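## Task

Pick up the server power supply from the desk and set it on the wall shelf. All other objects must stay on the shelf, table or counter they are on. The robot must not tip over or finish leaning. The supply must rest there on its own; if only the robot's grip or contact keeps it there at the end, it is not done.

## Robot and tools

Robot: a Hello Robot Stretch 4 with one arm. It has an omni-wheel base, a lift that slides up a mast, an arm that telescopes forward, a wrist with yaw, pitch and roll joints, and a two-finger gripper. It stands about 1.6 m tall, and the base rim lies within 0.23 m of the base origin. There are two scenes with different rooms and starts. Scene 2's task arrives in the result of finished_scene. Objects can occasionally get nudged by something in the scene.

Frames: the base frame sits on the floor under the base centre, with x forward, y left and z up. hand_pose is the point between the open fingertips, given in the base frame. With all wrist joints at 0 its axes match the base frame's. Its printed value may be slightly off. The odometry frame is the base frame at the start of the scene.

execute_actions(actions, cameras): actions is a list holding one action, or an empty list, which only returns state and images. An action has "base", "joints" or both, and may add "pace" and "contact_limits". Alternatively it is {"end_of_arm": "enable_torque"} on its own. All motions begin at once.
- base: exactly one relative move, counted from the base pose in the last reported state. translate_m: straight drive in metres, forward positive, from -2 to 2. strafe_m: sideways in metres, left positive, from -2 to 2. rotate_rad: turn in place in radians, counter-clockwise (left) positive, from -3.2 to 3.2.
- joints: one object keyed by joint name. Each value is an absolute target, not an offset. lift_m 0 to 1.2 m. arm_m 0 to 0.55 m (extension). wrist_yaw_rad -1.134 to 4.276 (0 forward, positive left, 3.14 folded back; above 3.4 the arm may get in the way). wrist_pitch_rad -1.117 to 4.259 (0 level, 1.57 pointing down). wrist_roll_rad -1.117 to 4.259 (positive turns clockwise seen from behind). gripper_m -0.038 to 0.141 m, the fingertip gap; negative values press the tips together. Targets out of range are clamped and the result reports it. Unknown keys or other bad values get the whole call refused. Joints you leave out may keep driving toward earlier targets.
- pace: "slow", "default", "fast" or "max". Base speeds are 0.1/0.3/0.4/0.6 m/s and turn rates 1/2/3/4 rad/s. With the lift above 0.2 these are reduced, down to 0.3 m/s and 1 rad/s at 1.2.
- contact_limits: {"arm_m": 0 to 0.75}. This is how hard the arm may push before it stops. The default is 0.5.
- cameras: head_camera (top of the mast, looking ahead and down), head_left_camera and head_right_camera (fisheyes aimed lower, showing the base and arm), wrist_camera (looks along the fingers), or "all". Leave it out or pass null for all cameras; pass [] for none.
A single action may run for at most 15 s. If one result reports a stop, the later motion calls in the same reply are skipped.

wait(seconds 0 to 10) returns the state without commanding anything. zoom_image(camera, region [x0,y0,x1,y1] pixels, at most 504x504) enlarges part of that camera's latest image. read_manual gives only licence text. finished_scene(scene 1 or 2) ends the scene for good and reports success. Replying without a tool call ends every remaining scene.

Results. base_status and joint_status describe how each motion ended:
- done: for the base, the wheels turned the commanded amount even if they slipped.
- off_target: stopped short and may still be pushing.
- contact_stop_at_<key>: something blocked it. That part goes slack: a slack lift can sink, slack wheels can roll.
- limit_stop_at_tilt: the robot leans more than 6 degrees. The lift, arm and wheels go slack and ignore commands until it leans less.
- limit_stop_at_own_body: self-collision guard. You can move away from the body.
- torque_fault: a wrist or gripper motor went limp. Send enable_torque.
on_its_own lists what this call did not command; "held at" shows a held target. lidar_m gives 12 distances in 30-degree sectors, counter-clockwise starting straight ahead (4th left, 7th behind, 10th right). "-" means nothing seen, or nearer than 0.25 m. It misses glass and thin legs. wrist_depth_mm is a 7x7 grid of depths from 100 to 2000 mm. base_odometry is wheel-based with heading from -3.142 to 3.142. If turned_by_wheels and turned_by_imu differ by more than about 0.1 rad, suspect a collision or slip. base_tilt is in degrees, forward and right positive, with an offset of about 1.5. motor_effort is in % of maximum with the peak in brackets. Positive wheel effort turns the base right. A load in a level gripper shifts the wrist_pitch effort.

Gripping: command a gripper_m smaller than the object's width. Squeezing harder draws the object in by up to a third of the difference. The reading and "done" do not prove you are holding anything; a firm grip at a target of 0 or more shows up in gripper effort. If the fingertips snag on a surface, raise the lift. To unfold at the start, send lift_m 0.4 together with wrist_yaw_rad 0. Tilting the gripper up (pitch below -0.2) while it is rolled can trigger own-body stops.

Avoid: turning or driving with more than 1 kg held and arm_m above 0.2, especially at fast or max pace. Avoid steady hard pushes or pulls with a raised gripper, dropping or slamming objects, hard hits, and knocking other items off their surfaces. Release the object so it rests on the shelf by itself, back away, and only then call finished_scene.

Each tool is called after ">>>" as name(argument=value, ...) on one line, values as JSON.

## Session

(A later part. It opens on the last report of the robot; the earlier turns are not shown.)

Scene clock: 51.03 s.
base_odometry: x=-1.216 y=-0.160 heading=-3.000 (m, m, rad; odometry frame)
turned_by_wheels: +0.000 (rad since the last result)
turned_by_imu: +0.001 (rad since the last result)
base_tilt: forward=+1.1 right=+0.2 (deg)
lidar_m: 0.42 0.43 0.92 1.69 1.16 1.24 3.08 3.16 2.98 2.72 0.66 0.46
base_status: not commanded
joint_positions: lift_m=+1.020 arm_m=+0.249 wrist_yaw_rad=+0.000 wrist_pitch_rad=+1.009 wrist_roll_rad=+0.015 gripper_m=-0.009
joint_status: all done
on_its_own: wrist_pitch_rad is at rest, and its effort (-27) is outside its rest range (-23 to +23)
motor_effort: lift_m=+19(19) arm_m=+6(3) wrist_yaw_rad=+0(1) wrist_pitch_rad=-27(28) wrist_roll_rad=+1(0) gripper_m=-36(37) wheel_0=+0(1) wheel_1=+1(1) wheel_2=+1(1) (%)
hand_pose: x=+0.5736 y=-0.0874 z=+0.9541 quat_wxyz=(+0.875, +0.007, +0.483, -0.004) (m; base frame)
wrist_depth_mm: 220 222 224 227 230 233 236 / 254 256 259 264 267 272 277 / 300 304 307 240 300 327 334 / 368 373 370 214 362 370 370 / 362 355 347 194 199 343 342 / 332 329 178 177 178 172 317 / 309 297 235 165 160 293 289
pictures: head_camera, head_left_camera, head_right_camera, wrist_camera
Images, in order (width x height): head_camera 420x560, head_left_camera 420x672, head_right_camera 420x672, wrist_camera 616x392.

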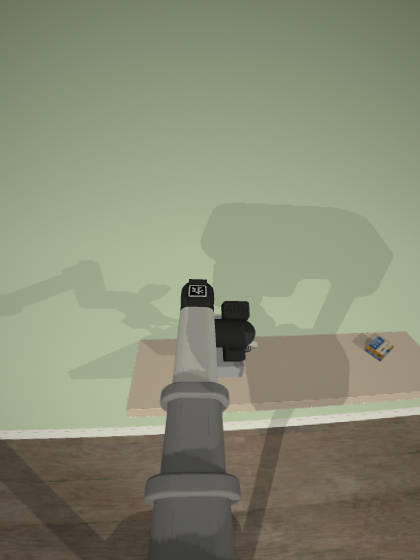

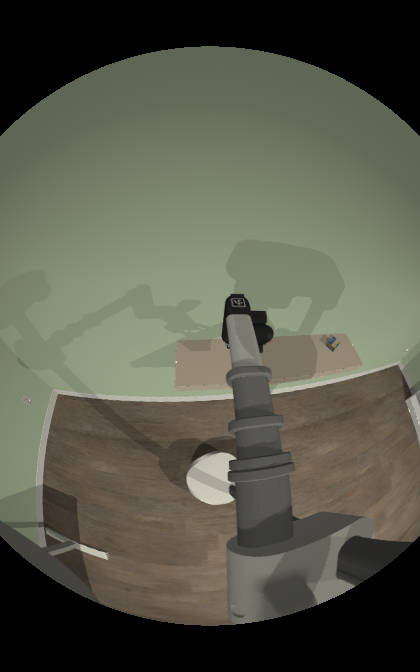

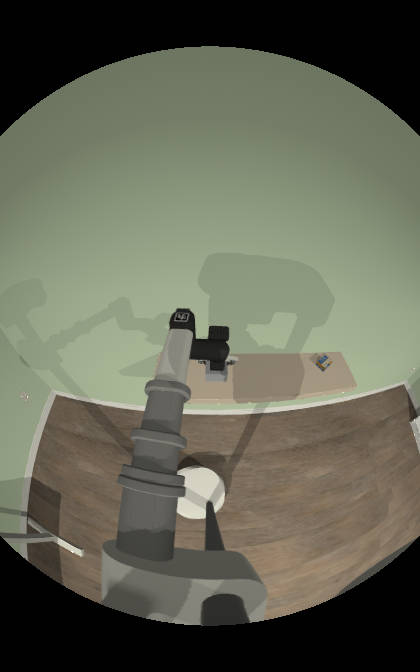

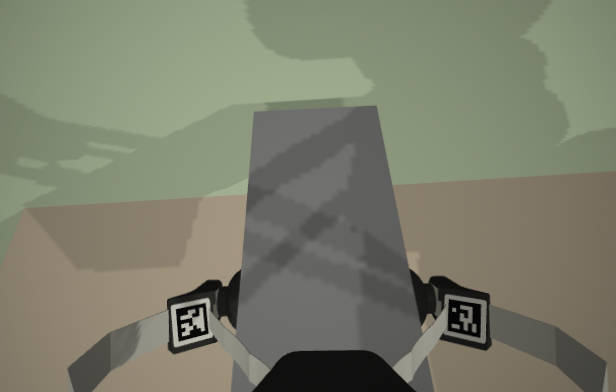

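>>> execute_actions(actions=[{"joints":{"arm_m":0.228}}], cameras=[])

>>> execute_actions(actions=[{"joints":{"lift_m":0.955},"pace":"slow"}])

Scene clock: 51.93 s.
base_odometry: x=-1.216 y=-0.160 heading=-3.000 (m, m, rad; odometry frame)
turned_by_wheels: +0.000 (rad since the last result)
turned_by_imu: +0.000 (rad since the last result)
base_tilt: forward=+1.1 right=+0.2 (deg)
lidar_m: 0.42 0.45 0.96 1.69 1.17 1.23 3.08 3.15 3.00 2.73 0.66 0.47
base_status: not commanded
joint_positions: lift_m=+1.020 arm_m=+0.229 wrist_yaw_rad=+0.000 wrist_pitch_rad=+1.009 wrist_roll_rad=+0.015 gripper_m=-0.009
joint_status: all done
on_its_own: wrist_pitch_rad is at rest, and its effort (-26) is outside its rest range (-23 to +23)
motor_effort: lift_m=+19(19) arm_m=-7(8) wrist_yaw_rad=+0(1) wrist_pitch_rad=-26(28) wrist_roll_rad=+0(1) gripper_m=-36(36) wheel_0=+0(0) wheel_1=+1(1) wheel_2=+1(1) (%)
hand_pose: x=+0.5537 y=-0.0874 z=+0.9540 quat_wxyz=(+0.875, +0.007, +0.483, -0.004) (m; base frame)
wrist_depth_mm: 241 244 246 249 253 256 259 / 278 281 285 290 293 298 304 / 330 334 338 239 338 359 366 / 387 382 382 214 362 373 370 / 362 355 349 193 200 343 340 / 332 330 178 177 178 172 317 / 310 297 236 166 160 294 287
pictures: none
No camera images: the call's "cameras" was empty. Leave "cameras" out to get every camera's image.

Scene clock: 53.37 s.
base_odometry: x=-1.216 y=-0.160 heading=-3.000 (m, m, rad; odometry frame)
turned_by_wheels: +0.000 (rad since the last result)
turned_by_imu: +0.000 (rad since the last result)
base_tilt: forward=+1.1 right=+0.2 (deg)
lidar_m: 0.42 0.45 0.95 1.66 1.19 1.25 3.08 3.16 2.99 2.73 0.65 0.45
base_status: not commanded
joint_positions: lift_m=+0.955 arm_m=+0.229 wrist_yaw_rad=+0.000 wrist_pitch_rad=+1.009 wrist_roll_rad=+0.015 gripper_m=-0.009
joint_status: all done
on_its_own: wrist_pitch_rad is at rest, and its effort (-27) is outside its rest range (-23 to +23)
motor_effort: lift_m=+18(19) arm_m=-6(6) wrist_yaw_rad=+0(1) wrist_pitch_rad=-27(27) wrist_roll_rad=+0(1) gripper_m=-37(37) wheel_0=+1(0) wheel_1=+1(1) wheel_2=+1(1) (%)
hand_pose: x=+0.5537 y=-0.0874 z=+0.8891 quat_wxyz=(+0.875, +0.007, +0.483, -0.004) (m; base frame)
wrist_depth_mm: 241 243 246 249 253 257 259 / 279 282 286 290 291 298 304 / 329 330 327 240 324 327 324 / 314 310 306 213 290 298 296 / 289 287 278 194 199 276 273 / 266 265 178 177 178 171 253 / 249 238 206 166 160 235 231
pictures: head_camera, head_left_camera, head_right_camera, wrist_camera
Images, in order (width x height): head_camera 420x560, head_left_camera 420x672, head_right_camera 420x672, wrist_camera 616x392.

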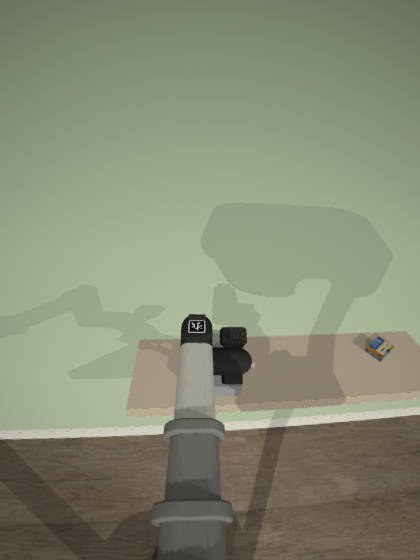

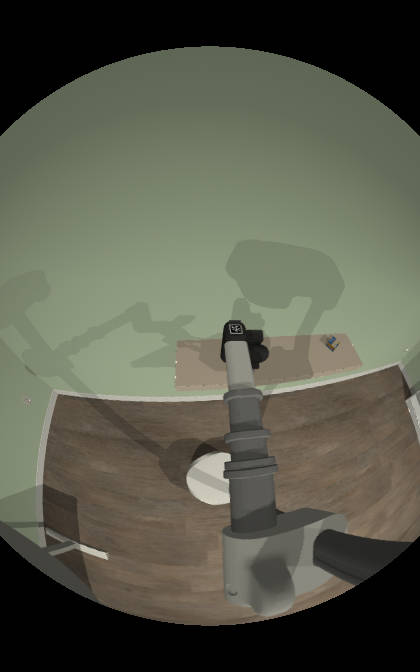

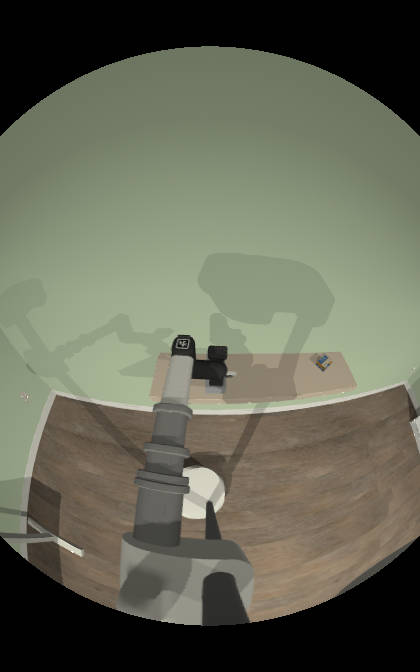

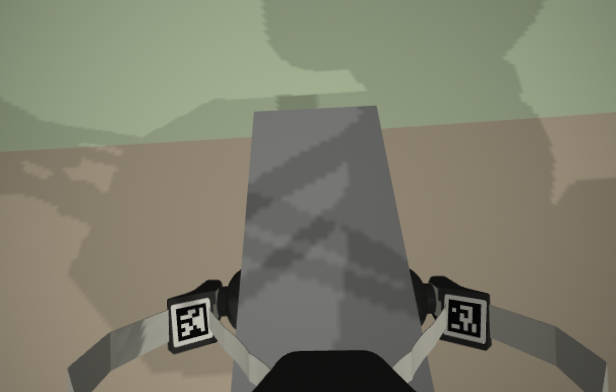

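>>> execute_actions(actions=[{"joints":{"lift_m":0.934},"pace":"slow"}], cameras=["wrist_camera"])

Scene clock: 54.40 s.
base_odometry: x=-1.216 y=-0.160 heading=-3.000 (m, m, rad; odometry frame)
turned_by_wheels: +0.000 (rad since the last result)
turned_by_imu: +0.000 (rad since the last result)
base_tilt: forward=+1.1 right=+0.3 (deg)
lidar_m: 0.42 0.44 0.93 1.69 1.18 1.23 3.08 3.14 3.00 2.73 0.66 0.46
base_status: not commanded
joint_positions: lift_m=+0.934 arm_m=+0.229 wrist_yaw_rad=+0.000 wrist_pitch_rad=+1.009 wrist_roll_rad=+0.015 gripper_m=-0.009
joint_status: all done
on_its_own: wrist_pitch_rad is at rest, and its effort (-27) is outside its rest range (-23 to +23)
motor_effort: lift_m=+18(19) arm_m=-6(6) wrist_yaw_rad=+0(0) wrist_pitch_rad=-27(28) wrist_roll_rad=+1(1) gripper_m=-36(35) wheel_0=+0(0) wheel_1=+1(1) wheel_2=+1(1) (%)
hand_pose: x=+0.5537 y=-0.0874 z=+0.8681 quat_wxyz=(+0.875, +0.007, +0.483, -0.004) (m; base frame)
wrist_depth_mm: 241 244 246 249 253 256 260 / 279 282 286 290 293 300 303 / 312 310 310 239 297 300 298 / 290 287 283 214 268 274 272 / 266 264 256 194 199 253 252 / 246 243 178 177 178 172 233 / 229 220 196 166 160 217 212
pictures: wrist_camera
Images, in order (width x height): wrist_camera 616x392.

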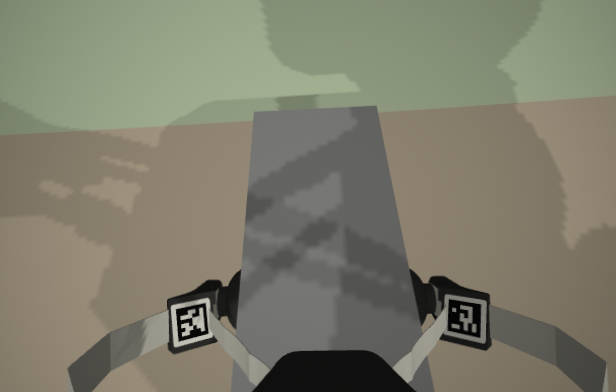

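Depths match the desk contact. Release.

>>> execute_actions(actions=[{"joints":{"lift_m":0.932,"gripper_m":0.13}}], cameras=["wrist_camera"])

>>> execute_actions(actions=[{"joints":{"lift_m":1.05}}], cameras=[])

>>> execute_actions(actions=[{"base":{"translate_m":-0.3},"joints":{"arm_m":0.0}}])

Scene clock: 56.77 s.
base_odometry: x=-1.216 y=-0.160 heading=-3.000 (m, m, rad; odometry frame)
turned_by_wheels: +0.000 (rad since the last result)
turned_by_imu: +0.000 (rad since the last result)
base_tilt: forward=+1.0 right=+0.2 (deg)
lidar_m: 0.41 0.45 0.91 1.69 1.17 1.23 3.07 3.15 2.99 2.72 0.65 0.46
base_status: not commanded
joint_positions: lift_m=+0.932 arm_m=+0.229 wrist_yaw_rad=+0.000 wrist_pitch_rad=+1.002 wrist_roll_rad=+0.015 gripper_m=+0.130
joint_status: all done
motor_effort: lift_m=+19(19) arm_m=-6(6) wrist_yaw_rad=+1(0) wrist_pitch_rad=-6(28) wrist_roll_rad=-1(1) gripper_m=+0(35) wheel_0=+0(0) wheel_1=+1(1) wheel_2=+1(1) (%)
hand_pose: x=+0.5554 y=-0.0874 z=+0.8672 quat_wxyz=(+0.877, +0.007, +0.480, -0.004) (m; base frame)
wrist_depth_mm: 238 240 243 246 249 253 256 / 274 277 281 283 289 294 300 / 314 315 312 256 304 307 306 / 294 291 287 233 272 279 277 / 271 266 263 213 219 257 254 / 248 243 200 196 195 193 236 / 230 226 224 143 186 219 220
pictures: wrist_camera
Images, in order (width x height): wrist_camera 616x392.

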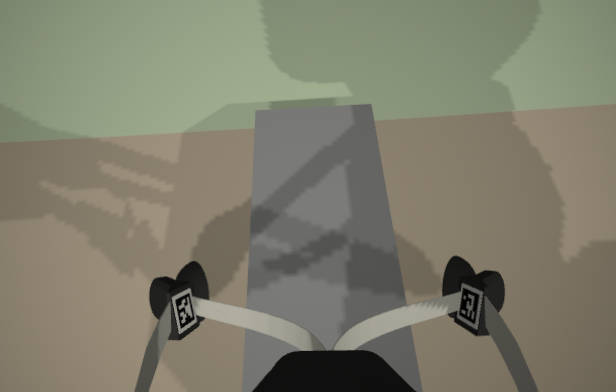

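Scene clock: 58.30 s.
base_odometry: x=-1.216 y=-0.160 heading=-3.000 (m, m, rad; odometry frame)
turned_by_wheels: +0.000 (rad since the last result)
turned_by_imu: +0.000 (rad since the last result)
base_tilt: forward=+1.1 right=+0.2 (deg)
lidar_m: 0.42 0.43 0.94 1.69 1.17 1.24 3.08 3.15 3.01 2.72 0.66 0.46
base_status: not commanded
joint_positions: lift_m=+1.050 arm_m=+0.229 wrist_yaw_rad=+0.000 wrist_pitch_rad=+1.001 wrist_roll_rad=+0.015 gripper_m=+0.130
joint_status: all done
motor_effort: lift_m=+22(23) arm_m=-6(6) wrist_yaw_rad=+1(1) wrist_pitch_rad=-6(6) wrist_roll_rad=+0(1) gripper_m=-1(0) wheel_0=+0(0) wheel_1=+1(1) wheel_2=+1(1) (%)
hand_pose: x=+0.5554 y=-0.0874 z=+0.9849 quat_wxyz=(+0.877, +0.007, +0.480, -0.004) (m; base frame)
wrist_depth_mm: 238 240 243 246 249 254 257 / 274 277 281 285 289 296 300 / 324 329 334 340 345 353 359 / 394 402 410 370 407 407 407 / 410 397 389 340 382 379 377 / 368 359 213 312 343 194 349 / 342 334 336 143 329 324 325
pictures: none
No camera images: the call's "cameras" was empty. Leave "cameras" out to get every camera's image.

Scene clock: 60.77 s.
base_odometry: x=-0.919 y=-0.118 heading=-3.000 (m, m, rad; odometry frame)
turned_by_wheels: +0.000 (rad since the last result)
turned_by_imu: +0.002 (rad since the last result)
base_tilt: forward=+1.1 right=+0.2 (deg)
lidar_m: 0.71 0.75 1.35 1.67 0.99 1.23 2.74 2.83 2.89 2.74 1.10 0.77
base_status: done
joint_positions: lift_m=+1.050 arm_m=+0.003 wrist_yaw_rad=+0.000 wrist_pitch_rad=+1.001 wrist_roll_rad=+0.015 gripper_m=+0.130
joint_status: all done
joint sent to its limit — the command would take arm_m past its lower limit, so that joint was sent only as far as its limit.
motor_effort: lift_m=+22(22) arm_m=-6(7) wrist_yaw_rad=+0(0) wrist_pitch_rad=-6(5) wrist_roll_rad=-1(0) gripper_m=+1(0) wheel_0=-1(6) wheel_1=-1(6) wheel_2=+1(12) (%)
hand_pose: x=+0.3296 y=-0.0874 z=+0.9849 quat_wxyz=(+0.877, +0.007, +0.480, -0.004) (m; base frame)
wrist_depth_mm: 798 759 591 569 580 580 580 / 917 931 931 960 960 976 991 / 1060 1098 1118 1138 1160 1182 1205 / 1308 1336 1336 1366 1336 1336 1336 / 1308 1308 1308 1255 1255 1255 1255 / 1205 1182 213 1182 1182 193 1160 / 1138 1118 1098 143 1118 1078 1060
pictures: head_camera, head_left_camera, head_right_camera, wrist_camera
Images, in order (width x height): head_camera 420x560, head_left_camera 420x672, head_right_camera 420x672, wrist_camera 616x392.

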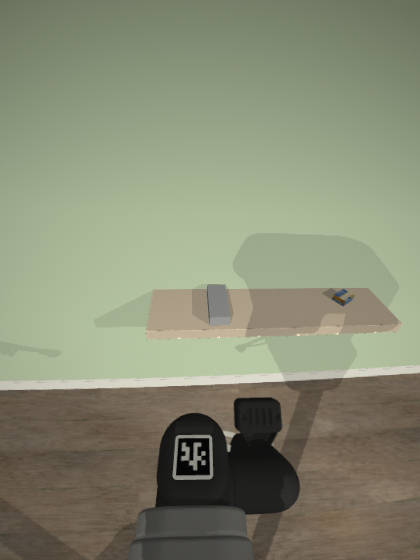

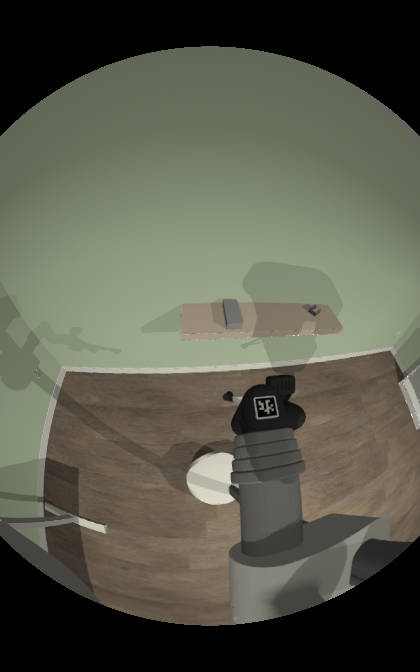

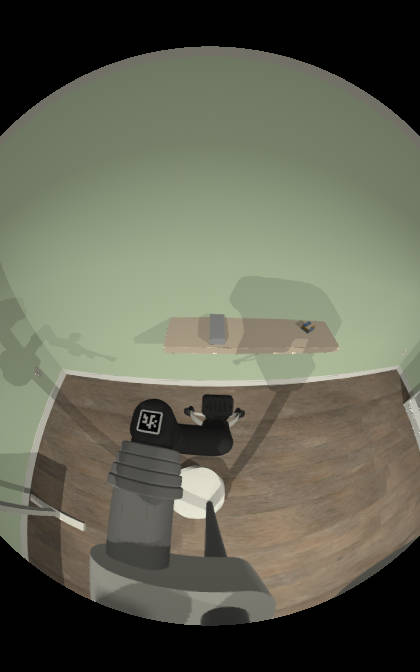

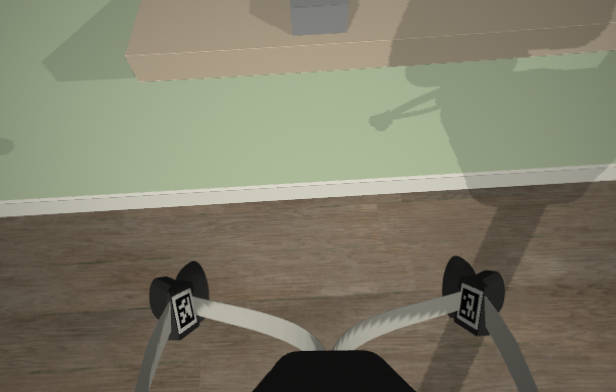

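>>> finished_scene(scene=1)

The scene is finished: the task was done.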